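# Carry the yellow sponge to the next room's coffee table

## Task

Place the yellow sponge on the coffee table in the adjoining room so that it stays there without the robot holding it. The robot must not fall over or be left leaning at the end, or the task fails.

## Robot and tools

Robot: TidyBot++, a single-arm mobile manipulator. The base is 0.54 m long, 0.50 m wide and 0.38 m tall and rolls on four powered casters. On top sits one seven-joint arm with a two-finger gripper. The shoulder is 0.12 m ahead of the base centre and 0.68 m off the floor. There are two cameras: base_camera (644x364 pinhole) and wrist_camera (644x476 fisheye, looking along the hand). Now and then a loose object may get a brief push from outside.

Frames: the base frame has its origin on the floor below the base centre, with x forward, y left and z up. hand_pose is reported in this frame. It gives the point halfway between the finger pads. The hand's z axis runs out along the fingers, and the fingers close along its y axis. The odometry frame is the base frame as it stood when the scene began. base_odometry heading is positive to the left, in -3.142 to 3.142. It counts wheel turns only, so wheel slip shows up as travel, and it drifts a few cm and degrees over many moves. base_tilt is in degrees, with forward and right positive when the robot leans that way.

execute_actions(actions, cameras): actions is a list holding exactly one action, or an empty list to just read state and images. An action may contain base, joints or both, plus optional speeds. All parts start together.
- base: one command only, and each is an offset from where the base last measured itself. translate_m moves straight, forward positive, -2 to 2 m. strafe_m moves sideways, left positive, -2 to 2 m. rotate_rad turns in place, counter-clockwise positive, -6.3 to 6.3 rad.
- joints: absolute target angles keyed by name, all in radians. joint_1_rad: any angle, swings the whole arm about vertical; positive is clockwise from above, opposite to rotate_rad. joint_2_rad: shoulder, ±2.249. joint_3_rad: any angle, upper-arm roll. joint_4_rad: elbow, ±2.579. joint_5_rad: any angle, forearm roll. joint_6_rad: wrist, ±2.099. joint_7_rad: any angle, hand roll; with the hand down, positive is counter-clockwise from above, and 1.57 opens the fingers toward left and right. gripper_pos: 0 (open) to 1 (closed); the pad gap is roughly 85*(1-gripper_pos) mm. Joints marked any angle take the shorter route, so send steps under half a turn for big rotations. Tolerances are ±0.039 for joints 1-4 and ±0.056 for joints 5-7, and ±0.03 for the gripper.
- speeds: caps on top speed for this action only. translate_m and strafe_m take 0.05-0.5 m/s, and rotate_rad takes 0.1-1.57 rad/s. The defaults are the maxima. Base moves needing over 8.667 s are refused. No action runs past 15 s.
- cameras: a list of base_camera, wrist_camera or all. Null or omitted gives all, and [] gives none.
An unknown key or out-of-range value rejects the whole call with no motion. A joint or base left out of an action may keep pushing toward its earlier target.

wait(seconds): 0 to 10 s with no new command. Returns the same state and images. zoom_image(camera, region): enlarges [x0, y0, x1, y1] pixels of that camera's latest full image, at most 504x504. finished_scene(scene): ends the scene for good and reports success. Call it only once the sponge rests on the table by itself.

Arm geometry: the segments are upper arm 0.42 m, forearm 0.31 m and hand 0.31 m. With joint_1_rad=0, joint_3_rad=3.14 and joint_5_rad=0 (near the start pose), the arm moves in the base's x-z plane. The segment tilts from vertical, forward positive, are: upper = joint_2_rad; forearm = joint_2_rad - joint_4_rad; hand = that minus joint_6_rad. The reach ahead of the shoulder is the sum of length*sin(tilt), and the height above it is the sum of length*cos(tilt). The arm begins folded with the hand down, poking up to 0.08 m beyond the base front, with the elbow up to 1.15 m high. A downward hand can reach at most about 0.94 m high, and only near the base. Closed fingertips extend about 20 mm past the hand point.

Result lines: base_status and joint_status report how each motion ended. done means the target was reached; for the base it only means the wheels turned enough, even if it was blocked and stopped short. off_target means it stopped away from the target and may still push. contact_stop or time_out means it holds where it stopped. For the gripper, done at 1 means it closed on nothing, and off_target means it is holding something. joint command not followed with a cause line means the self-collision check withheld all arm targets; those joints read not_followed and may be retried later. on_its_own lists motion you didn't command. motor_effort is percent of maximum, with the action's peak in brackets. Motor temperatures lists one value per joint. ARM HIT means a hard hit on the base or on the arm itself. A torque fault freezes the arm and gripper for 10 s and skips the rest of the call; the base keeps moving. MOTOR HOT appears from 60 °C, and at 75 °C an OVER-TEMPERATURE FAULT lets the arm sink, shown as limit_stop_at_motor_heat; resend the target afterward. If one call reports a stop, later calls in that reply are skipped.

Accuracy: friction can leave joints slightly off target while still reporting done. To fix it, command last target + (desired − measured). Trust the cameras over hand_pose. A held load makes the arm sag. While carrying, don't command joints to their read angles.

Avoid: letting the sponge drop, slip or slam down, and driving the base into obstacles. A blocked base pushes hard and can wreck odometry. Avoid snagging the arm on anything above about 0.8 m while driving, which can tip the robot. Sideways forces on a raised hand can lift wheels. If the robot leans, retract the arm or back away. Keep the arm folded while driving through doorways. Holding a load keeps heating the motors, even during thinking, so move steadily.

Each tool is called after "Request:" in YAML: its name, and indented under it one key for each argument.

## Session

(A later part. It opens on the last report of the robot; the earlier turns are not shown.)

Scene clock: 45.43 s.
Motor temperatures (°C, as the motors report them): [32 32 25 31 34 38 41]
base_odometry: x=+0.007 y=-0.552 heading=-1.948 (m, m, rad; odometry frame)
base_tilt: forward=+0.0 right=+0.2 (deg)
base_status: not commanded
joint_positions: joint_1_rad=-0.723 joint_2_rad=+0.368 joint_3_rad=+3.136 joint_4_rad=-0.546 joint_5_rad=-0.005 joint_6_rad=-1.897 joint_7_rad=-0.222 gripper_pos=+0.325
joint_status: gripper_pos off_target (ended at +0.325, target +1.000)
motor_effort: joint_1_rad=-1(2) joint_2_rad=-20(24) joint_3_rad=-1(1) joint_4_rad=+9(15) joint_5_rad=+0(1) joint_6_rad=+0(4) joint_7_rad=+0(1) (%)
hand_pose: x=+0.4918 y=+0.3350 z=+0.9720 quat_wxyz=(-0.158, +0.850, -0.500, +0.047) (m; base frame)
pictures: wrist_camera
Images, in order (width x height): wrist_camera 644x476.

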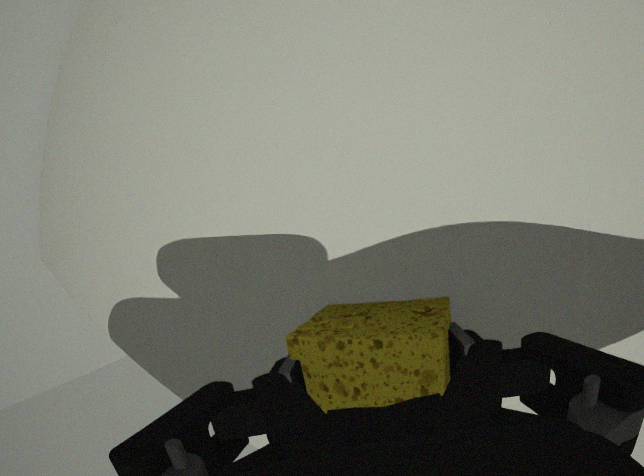

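Request:
execute_actions:
  actions:
    - {"joints":{"joint_2_rad":0.0,"joint_4_rad":-0.6}}
  cameras: []

Request:
execute_actions:
  actions:
    - {"base":{"translate_m":-0.5},"joints":{"joint_1_rad":0,"joint_7_rad":1.57,"joint_2_rad":-0.5,"joint_4_rad":-1.0}}
  cameras: []

Request:
execute_actions:
  actions:
    - {"base":{"strafe_m":-1.2},"joints":{"joint_2_rad":-0.9,"joint_4_rad":-2.3,"joint_6_rad":-0.5}}
  cameras: []

Request:
execute_actions:
  actions:
    - {"base":{"rotate_rad":3.14}}

Scene clock: 47.53 s.
Motor temperatures (°C, as the motors report them): [32 32 25 31 34 38 41]
base_odometry: x=+0.007 y=-0.552 heading=-1.948 (m, m, rad; odometry frame)
base_tilt: forward=+0.0 right=+0.2 (deg)
base_status: not commanded
joint_positions: joint_1_rad=-0.723 joint_2_rad=-0.006 joint_3_rad=+3.136 joint_4_rad=-0.589 joint_5_rad=-0.005 joint_6_rad=-1.897 joint_7_rad=-0.222 gripper_pos=+0.325
joint_status: all done
motor_effort: joint_1_rad=+0(1) joint_2_rad=-13(31) joint_3_rad=+0(1) joint_4_rad=+14(18) joint_5_rad=+0(0) joint_6_rad=+6(7) joint_7_rad=+1(1) (%)
hand_pose: x=+0.3871 y=+0.2428 z=+1.1193 quat_wxyz=(-0.310, +0.816, -0.479, +0.097) (m; base frame)
pictures: none
No camera images: the call's "cameras" was empty. Leave "cameras" out to get every camera's image.

Scene clock: 50.17 s.
Motor temperatures (°C, as the motors report them): [32 32 25 31 34 38 41]
base_odometry: x=+0.190 y=-0.087 heading=-1.947 (m, m, rad; odometry frame)
base_tilt: forward=+0.0 right=+0.2 (deg)
base_status: done
joint_positions: joint_1_rad=-0.018 joint_2_rad=-0.506 joint_3_rad=+3.136 joint_4_rad=-0.983 joint_5_rad=-0.005 joint_6_rad=-1.897 joint_7_rad=+1.550 gripper_pos=+0.325
joint_status: all done
motor_effort: joint_1_rad=-1(1) joint_2_rad=+6(17) joint_3_rad=+0(1) joint_4_rad=+13(15) joint_5_rad=+0(1) joint_6_rad=+7(7) joint_7_rad=+0(0) (%)
hand_pose: x=+0.2754 y=+0.0075 z=+1.1050 quat_wxyz=(-0.009, +0.927, +0.003, +0.374) (m; base frame)
pictures: none
No camera images: the call's "cameras" was empty. Leave "cameras" out to get every camera's image.

Scene clock: 53.93 s.
Motor temperatures (°C, as the motors report them): [32 32 25 31 34 38 41]
base_odometry: x=-0.925 y=+0.355 heading=-1.948 (m, m, rad; odometry frame)
base_tilt: forward=+0.0 right=+0.3 (deg)
base_status: done
joint_positions: joint_1_rad=-0.018 joint_2_rad=-0.875 joint_3_rad=+3.136 joint_4_rad=-2.288 joint_5_rad=-0.005 joint_6_rad=-0.524 joint_7_rad=+1.550 gripper_pos=+0.325
joint_status: all done
motor_effort: joint_1_rad=-1(0) joint_2_rad=+6(6) joint_3_rad=+0(3) joint_4_rad=+23(23) joint_5_rad=+0(1) joint_6_rad=+9(10) joint_7_rad=+0(0) (%)
hand_pose: x=+0.3970 y=+0.0088 z=+0.8893 quat_wxyz=(-0.012, +0.824, +0.000, +0.566) (m; base frame)
pictures: none
No camera images: the call's "cameras" was empty. Leave "cameras" out to get every camera's image.

Scene clock: 57.23 s.
Motor temperatures (°C, as the motors report them): [32 32 25 31 34 38 41]
base_odometry: x=-0.925 y=+0.355 heading=+1.192 (m, m, rad; odometry frame)
base_tilt: forward=+0.0 right=+0.2 (deg)
base_status: done
joint_positions: joint_1_rad=-0.016 joint_2_rad=-0.875 joint_3_rad=+3.136 joint_4_rad=-2.288 joint_5_rad=-0.005 joint_6_rad=-0.523 joint_7_rad=+1.550 gripper_pos=+0.325
joint_status: not commanded
motor_effort: joint_1_rad=-1(1) joint_2_rad=+6(7) joint_3_rad=+1(1) joint_4_rad=+23(24) joint_5_rad=+0(0) joint_6_rad=+9(10) joint_7_rad=+0(0) (%)
hand_pose: x=+0.3970 y=+0.0084 z=+0.8896 quat_wxyz=(-0.012, +0.824, +0.000, +0.567) (m; base frame)
pictures: base_camera, wrist_camera
Images, in order (width x height): base_camera 644x364, wrist_camera 644x476.

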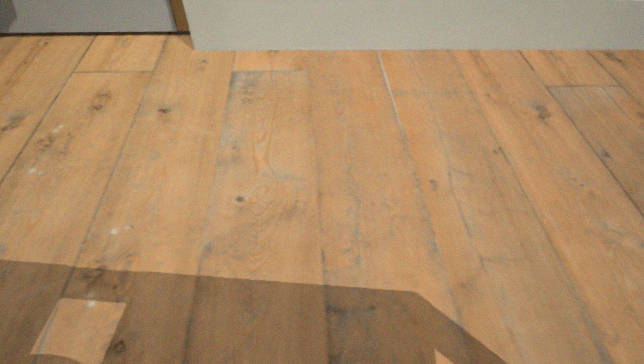

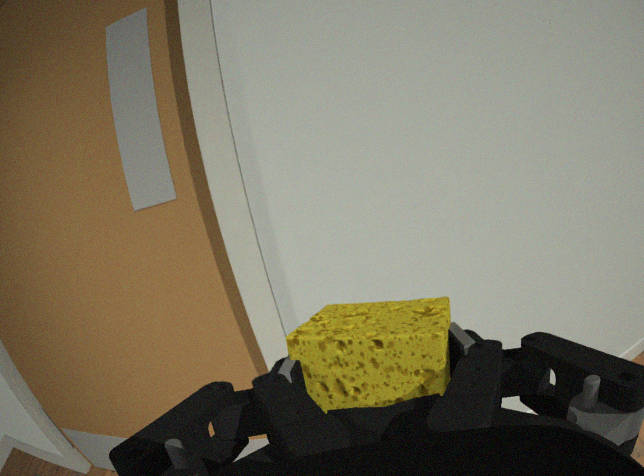

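Request:
execute_actions:
  actions:
    - {"base":{"strafe_m":0.6},"joints":{"joint_6_rad":-1.6}}
  cameras: ["base_camera"]

Request:
execute_actions:
  actions:
    - {"base":{"translate_m":0.55}}

Request:
execute_actions:
  actions:
    - {"base":{"translate_m":0.8},"speeds":{"translate_m":0.12}}

Scene clock: 59.97 s.
Motor temperatures (°C, as the motors report them): [32 32 25 31 34 38 41]
base_odometry: x=-1.483 y=+0.577 heading=+1.192 (m, m, rad; odometry frame)
base_tilt: forward=+0.0 right=+0.2 (deg)
base_status: done
joint_positions: joint_1_rad=-0.021 joint_2_rad=-0.871 joint_3_rad=+3.137 joint_4_rad=-2.273 joint_5_rad=-0.008 joint_6_rad=-1.306 joint_7_rad=+1.550 gripper_pos=+0.335
joint_status: joint_6_rad not_followed (moved -0.783 of -1.077)
motor_effort: joint_1_rad=-1(0) joint_2_rad=+9(13) joint_3_rad=+0(1) joint_4_rad=+20(24) joint_5_rad=+0(3) joint_6_rad=+5(26) joint_7_rad=+0(0) (%)
hand_pose: x=+0.2377 y=+0.0068 z=+0.7232 quat_wxyz=(-0.007, +0.977, +0.002, +0.215) (m; base frame)
pictures: base_camera
joint command not followed: on one or more control steps a check withheld the commanded joint targets, and the robot was not sent them on those steps. On the call's last step the targets were still withheld.
cause: the commanded joint targets would bring two parts of the arm too close to each other (its gripper and another part of the arm, with the joints from joint_2_rad to joint_7_rad between them); next, command targets that bring no two parts of the arm closer together.
Images, in order (width x height): base_camera 644x364.

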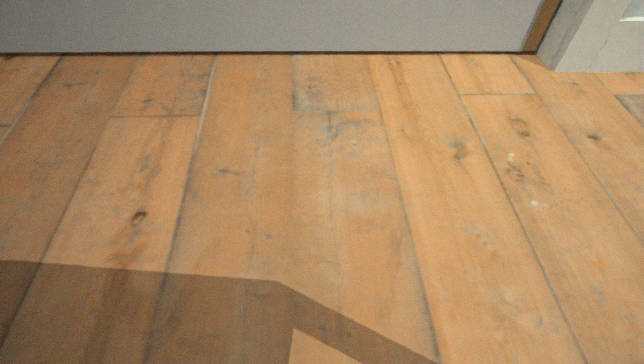

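Scene clock: 62.43 s.
Motor temperatures (°C, as the motors report them): [32 32 25 31 34 38 41]
base_odometry: x=-1.280 y=+1.088 heading=+1.192 (m, m, rad; odometry frame)
base_tilt: forward=+0.0 right=+0.2 (deg)
base_status: done
joint_positions: joint_1_rad=-0.021 joint_2_rad=-0.871 joint_3_rad=+3.137 joint_4_rad=-2.273 joint_5_rad=-0.008 joint_6_rad=-1.309 joint_7_rad=+1.550 gripper_pos=+0.335
joint_status: not commanded
on_its_own: joint_6_rad still aims at your old target -1.600
motor_effort: joint_1_rad=-1(2) joint_2_rad=+9(11) joint_3_rad=+1(1) joint_4_rad=+20(21) joint_5_rad=+0(1) joint_6_rad=+5(6) joint_7_rad=+0(0) (%)
hand_pose: x=+0.2368 y=+0.0067 z=+0.7227 quat_wxyz=(-0.007, +0.977, +0.002, +0.213) (m; base frame)
pictures: base_camera, wrist_camera
joint command not followed: on one or more control steps a check withheld the commanded joint targets, and the robot was not sent them on those steps. On the call's last step the targets were still withheld.
cause: the commanded joint targets would bring two parts of the arm too close to each other (its gripper and another part of the arm, with the joints from joint_2_rad to joint_7_rad between them); next, command targets that bring no two parts of the arm closer together.
Images, in order (width x height): base_camera 644x364, wrist_camera 644x476.

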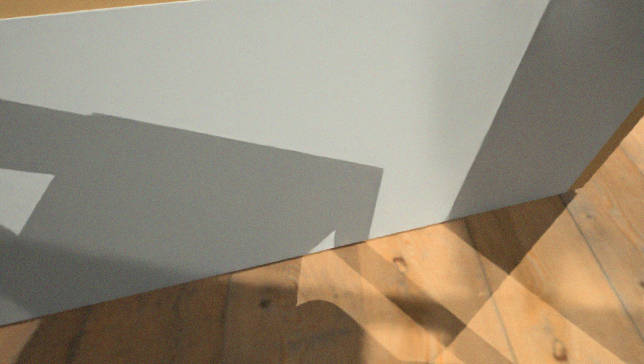

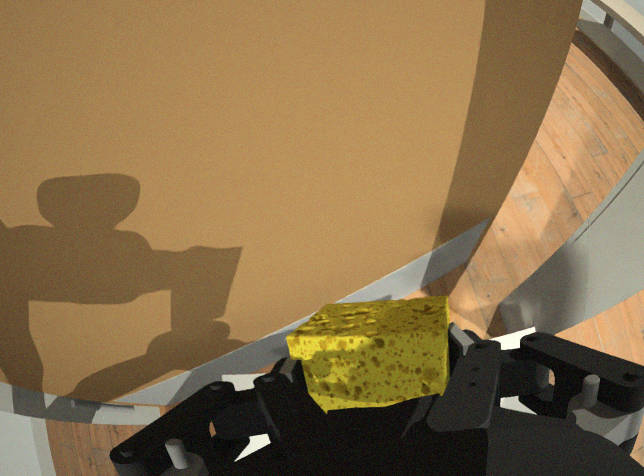

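Scene clock: 69.70 s.
Motor temperatures (°C, as the motors report them): [32 32 25 32 34 38 41]
base_odometry: x=-0.983 y=+1.831 heading=+1.191 (m, m, rad; odometry frame)
base_tilt: forward=+0.0 right=+0.2 (deg)
base_status: done
joint_positions: joint_1_rad=-0.021 joint_2_rad=-0.871 joint_3_rad=+3.137 joint_4_rad=-2.273 joint_5_rad=-0.008 joint_6_rad=-1.310 joint_7_rad=+1.550 gripper_pos=+0.335
joint_status: not commanded
on_its_own: joint_6_rad still aims at your old target -1.600
motor_effort: joint_1_rad=+0(2) joint_2_rad=+9(14) joint_3_rad=+1(1) joint_4_rad=+21(22) joint_5_rad=+0(1) joint_6_rad=+5(6) joint_7_rad=+0(0) (%)
hand_pose: x=+0.2364 y=+0.0067 z=+0.7226 quat_wxyz=(-0.007, +0.977, +0.002, +0.213) (m; base frame)
pictures: base_camera, wrist_camera
joint command not followed: on one or more control steps a check withheld the commanded joint targets, and the robot was not sent them on those steps. On the call's last step the targets were still withheld.
cause: the commanded joint targets would bring two parts of the arm too close to each other (its gripper and another part of the arm, with the joints from joint_2_rad to joint_7_rad between them); next, command targets that bring no two parts of the arm closer together.
Images, in order (width x height): base_camera 644x364, wrist_camera 644x476.

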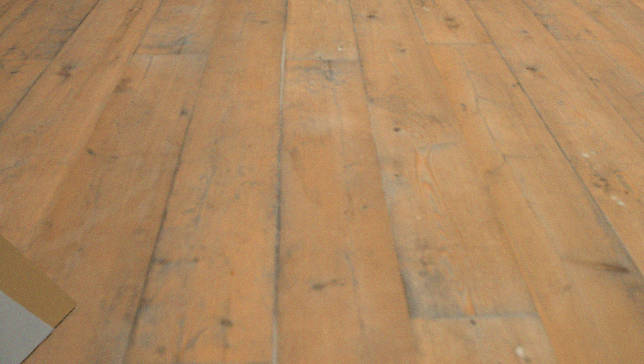

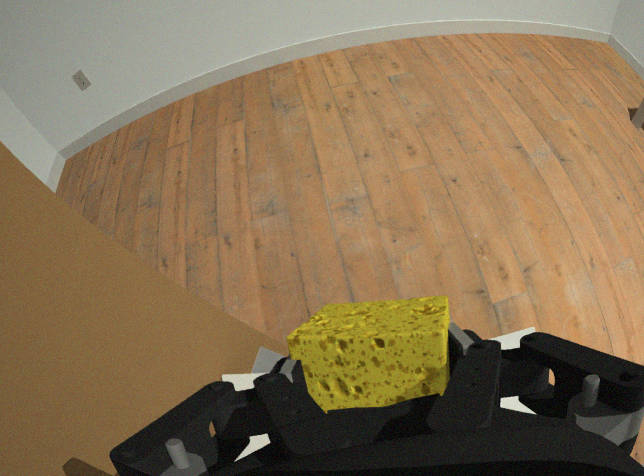

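Request:
execute_actions:
  actions:
    - {"base":{"translate_m":0.5},"joints":{"joint_6_rad":-1.0},"speeds":{"translate_m":0.25}}
  cameras: []

Request:
execute_actions:
  actions:
    - {"base":{"strafe_m":-0.6},"joints":{"joint_1_rad":1.57}}
  cameras: []

Request:
execute_actions:
  actions:
    - {"base":{"rotate_rad":-1.57},"joints":{"joint_1_rad":0}}

Scene clock: 72.73 s.
Motor temperatures (°C, as the motors report them): [32 32 25 32 34 38 41]
base_odometry: x=-0.798 y=+2.296 heading=+1.191 (m, m, rad; odometry frame)
base_tilt: forward=+0.0 right=+0.2 (deg)
base_status: done
joint_positions: joint_1_rad=-0.009 joint_2_rad=-0.891 joint_3_rad=+3.137 joint_4_rad=-2.293 joint_5_rad=-0.008 joint_6_rad=-1.001 joint_7_rad=+1.551 gripper_pos=+0.335
joint_status: all done
motor_effort: joint_1_rad=-1(2) joint_2_rad=+8(12) joint_3_rad=+0(3) joint_4_rad=+22(23) joint_5_rad=+0(2) joint_6_rad=+8(17) joint_7_rad=+0(0) (%)
hand_pose: x=+0.3111 y=+0.0061 z=+0.7689 quat_wxyz=(-0.008, +0.933, -0.004, +0.361) (m; base frame)
pictures: none
joint command not followed: on one or more control steps a check withheld the commanded joint targets, and the robot was not sent them on those steps.
cause: the commanded joint targets would bring two parts of the arm too close to each other (its gripper and another part of the arm, with the joints from joint_2_rad to joint_7_rad between them); next, command targets that bring no two parts of the arm closer together.
No camera images: the call's "cameras" was empty. Leave "cameras" out to get every camera's image.

Scene clock: 75.53 s.
Motor temperatures (°C, as the motors report them): [32 32 25 32 34 38 41]
base_odometry: x=-0.241 y=+2.074 heading=+1.192 (m, m, rad; odometry frame)
base_tilt: forward=+0.0 right=+0.3 (deg)
base_status: done
joint_positions: joint_1_rad=+1.553 joint_2_rad=-0.891 joint_3_rad=+3.137 joint_4_rad=-2.293 joint_5_rad=-0.008 joint_6_rad=-1.001 joint_7_rad=+1.551 gripper_pos=+0.335
joint_status: all done
motor_effort: joint_1_rad=-1(0) joint_2_rad=+8(8) joint_3_rad=+0(2) joint_4_rad=+22(22) joint_5_rad=+0(0) joint_6_rad=+7(7) joint_7_rad=+0(0) (%)
hand_pose: x=+0.1268 y=-0.1921 z=+0.7689 quat_wxyz=(+0.248, +0.660, -0.659, +0.262) (m; base frame)
pictures: none
No camera images: the call's "cameras" was empty. Leave "cameras" out to get every camera's image.

Scene clock: 78.33 s.
Motor temperatures (°C, as the motors report them): [32 32 25 32 34 38 41]
base_odometry: x=-0.240 y=+2.074 heading=-0.377 (m, m, rad; odometry frame)
base_tilt: forward=+0.0 right=+0.2 (deg)
base_status: done
joint_positions: joint_1_rad=+0.017 joint_2_rad=-0.891 joint_3_rad=+3.137 joint_4_rad=-2.293 joint_5_rad=-0.008 joint_6_rad=-1.001 joint_7_rad=+1.551 gripper_pos=+0.335
joint_status: all done
motor_effort: joint_1_rad=+0(2) joint_2_rad=+8(9) joint_3_rad=+0(1) joint_4_rad=+22(22) joint_5_rad=+0(0) joint_6_rad=+6(8) joint_7_rad=+0(0) (%)
hand_pose: x=+0.3112 y=+0.0010 z=+0.7689 quat_wxyz=(-0.003, +0.932, -0.016, +0.361) (m; base frame)
pictures: base_camera, wrist_camera
Images, in order (width x height): base_camera 644x364, wrist_camera 644x476.

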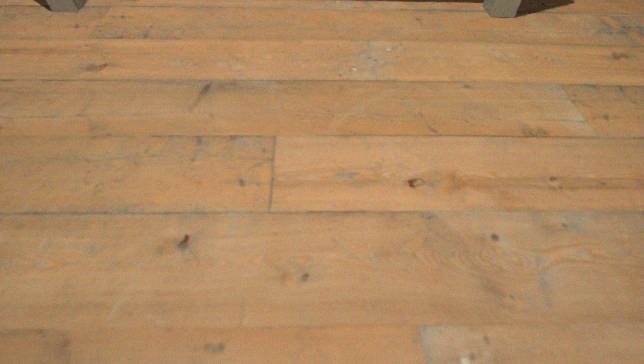

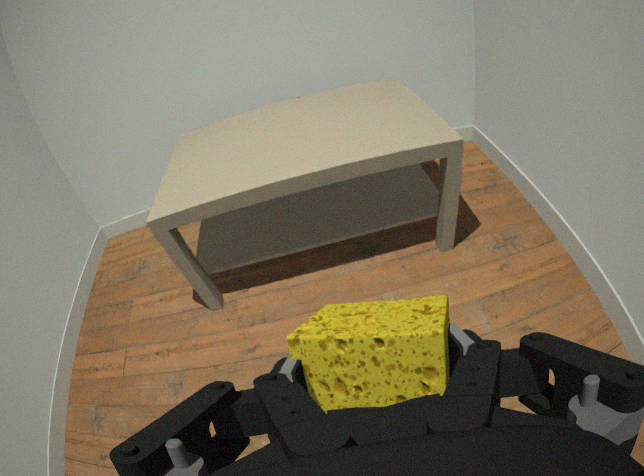

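Request:
execute_actions:
  actions:
    - {"base":{"translate_m":0.5},"joints":{"joint_2_rad":0.5,"joint_4_rad":-1.5,"joint_6_rad":-0.85}}
  cameras: []

Request:
execute_actions:
  actions:
    - {"joints":{"joint_2_rad":0.68,"joint_6_rad":-0.67}}

Scene clock: 81.13 s.
Motor temperatures (°C, as the motors report them): [32 32 25 32 34 38 41]
base_odometry: x=+0.224 y=+1.889 heading=-0.378 (m, m, rad; odometry frame)
base_tilt: forward=+0.1 right=+0.2 (deg)
base_status: done
joint_positions: joint_1_rad=+0.017 joint_2_rad=+0.486 joint_3_rad=+3.137 joint_4_rad=-1.519 joint_5_rad=-0.008 joint_6_rad=-0.873 joint_7_rad=+1.551 gripper_pos=+0.335
joint_status: all done
motor_effort: joint_1_rad=-1(0) joint_2_rad=-33(35) joint_3_rad=-1(1) joint_4_rad=+18(23) joint_5_rad=+0(1) joint_6_rad=+3(7) joint_7_rad=+0(0) (%)
hand_pose: x=+0.6818 y=-0.0040 z=+0.6212 quat_wxyz=(-0.005, +0.991, -0.019, +0.131) (m; base frame)
pictures: none
No camera images: the call's "cameras" was empty. Leave "cameras" out to get every camera's image.

Scene clock: 82.27 s.
Motor temperatures (°C, as the motors report them): [32 32 25 32 34 38 41]
base_odometry: x=+0.224 y=+1.889 heading=-0.378 (m, m, rad; odometry frame)
base_tilt: forward=+0.0 right=+0.3 (deg)
base_status: not commanded
joint_positions: joint_1_rad=+0.017 joint_2_rad=+0.679 joint_3_rad=+3.137 joint_4_rad=-1.513 joint_5_rad=-0.008 joint_6_rad=-0.692 joint_7_rad=+1.551 gripper_pos=+0.335
joint_status: all done
motor_effort: joint_1_rad=-1(1) joint_2_rad=-37(40) joint_3_rad=-1(1) joint_4_rad=+17(19) joint_5_rad=+0(0) joint_6_rad=+3(4) joint_7_rad=+0(0) (%)
hand_pose: x=+0.7179 y=-0.0047 z=+0.5251 quat_wxyz=(-0.005, +0.992, -0.019, +0.128) (m; base frame)
pictures: base_camera, wrist_camera
Images, in order (width x height): base_camera 644x364, wrist_camera 644x476.

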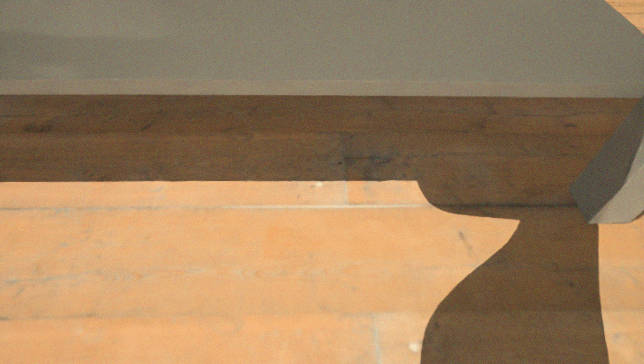

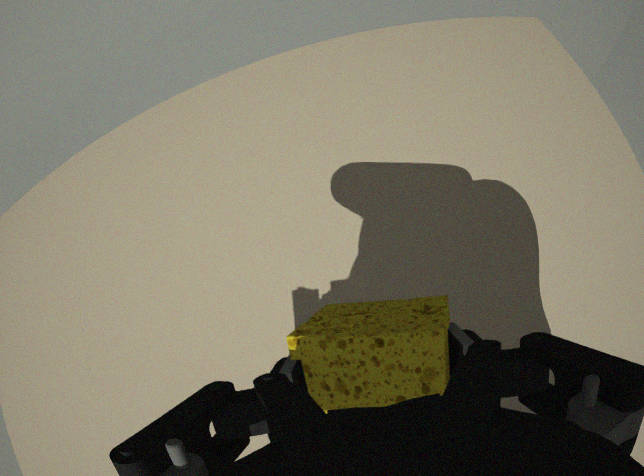

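Request:
execute_actions:
  actions:
    - {"joints":{"joint_2_rad":0.78,"joint_6_rad":-0.57}}
  cameras: ["wrist_camera"]

Scene clock: 83.30 s.
Motor temperatures (°C, as the motors report them): [32 32 25 32 34 38 41]
base_odometry: x=+0.224 y=+1.889 heading=-0.378 (m, m, rad; odometry frame)
base_tilt: forward=+0.0 right=+0.2 (deg)
base_status: not commanded
joint_positions: joint_1_rad=+0.016 joint_2_rad=+0.739 joint_3_rad=+3.137 joint_4_rad=-1.503 joint_5_rad=-0.008 joint_6_rad=-0.595 joint_7_rad=+1.551 gripper_pos=+0.335
joint_status: joint_2_rad off_target (ended at +0.739, target +0.780); the others done
motor_effort: joint_1_rad=-1(0) joint_2_rad=-32(38) joint_3_rad=-1(1) joint_4_rad=+14(17) joint_5_rad=+0(1) joint_6_rad=+4(5) joint_7_rad=+0(1) (%)
hand_pose: x=+0.7417 y=-0.0044 z=+0.5001 quat_wxyz=(-0.005, +0.988, -0.019, +0.151) (m; base frame)
pictures: wrist_camera
Images, in order (width x height): wrist_camera 644x476.

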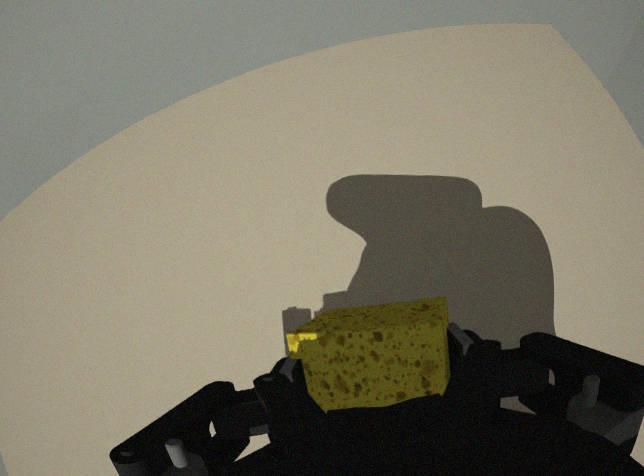

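Request:
execute_actions:
  actions:
    - {"joints":{"gripper_pos":0}}
  cameras: []

Request:
execute_actions:
  actions:
    - {"joints":{"joint_2_rad":0.4}}
  cameras: ["wrist_camera"]

Request:
finished_scene:
  scene: 1

Scene clock: 84.63 s.
Motor temperatures (°C, as the motors report them): [32 32 25 32 34 38 41]
base_odometry: x=+0.224 y=+1.889 heading=-0.378 (m, m, rad; odometry frame)
base_tilt: forward=+0.0 right=+0.2 (deg)
base_status: not commanded
joint_positions: joint_1_rad=+0.016 joint_2_rad=+0.768 joint_3_rad=+3.137 joint_4_rad=-1.503 joint_5_rad=-0.008 joint_6_rad=-0.592 joint_7_rad=+1.551 gripper_pos=+0.000
joint_status: all done
motor_effort: joint_1_rad=-1(1) joint_2_rad=-38(40) joint_3_rad=-1(2) joint_4_rad=+16(17) joint_5_rad=-1(1) joint_6_rad=+4(5) joint_7_rad=+0(0) (%)
hand_pose: x=+0.7372 y=-0.0043 z=+0.4827 quat_wxyz=(-0.005, +0.990, -0.019, +0.139) (m; base frame)
pictures: none
No camera images: the call's "cameras" was empty. Leave "cameras" out to get every camera's image.

Scene clock: 86.17 s.
Motor temperatures (°C, as the motors report them): [32 32 25 32 34 38 41]
base_odometry: x=+0.224 y=+1.889 heading=-0.378 (m, m, rad; odometry frame)
base_tilt: forward=+0.0 right=+0.2 (deg)
base_status: not commanded
joint_positions: joint_1_rad=+0.016 joint_2_rad=+0.402 joint_3_rad=+3.137 joint_4_rad=-1.502 joint_5_rad=-0.008 joint_6_rad=-0.590 joint_7_rad=+1.551 gripper_pos=+0.000
joint_status: all done
motor_effort: joint_1_rad=-1(1) joint_2_rad=-32(42) joint_3_rad=-1(1) joint_4_rad=+21(21) joint_5_rad=+0(0) joint_6_rad=+7(7) joint_7_rad=+0(0) (%)
hand_pose: x=+0.7682 y=-0.0048 z=+0.7176 quat_wxyz=(-0.005, +0.948, -0.018, +0.318) (m; base frame)
pictures: wrist_camera
Images, in order (width x height): wrist_camera 644x476.

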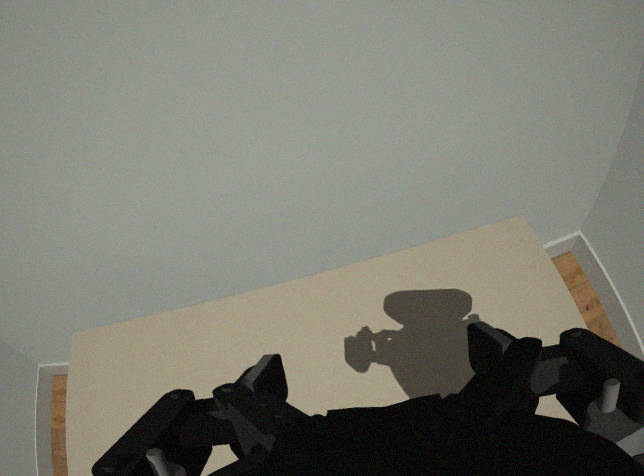

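The scene is finished: the task was done.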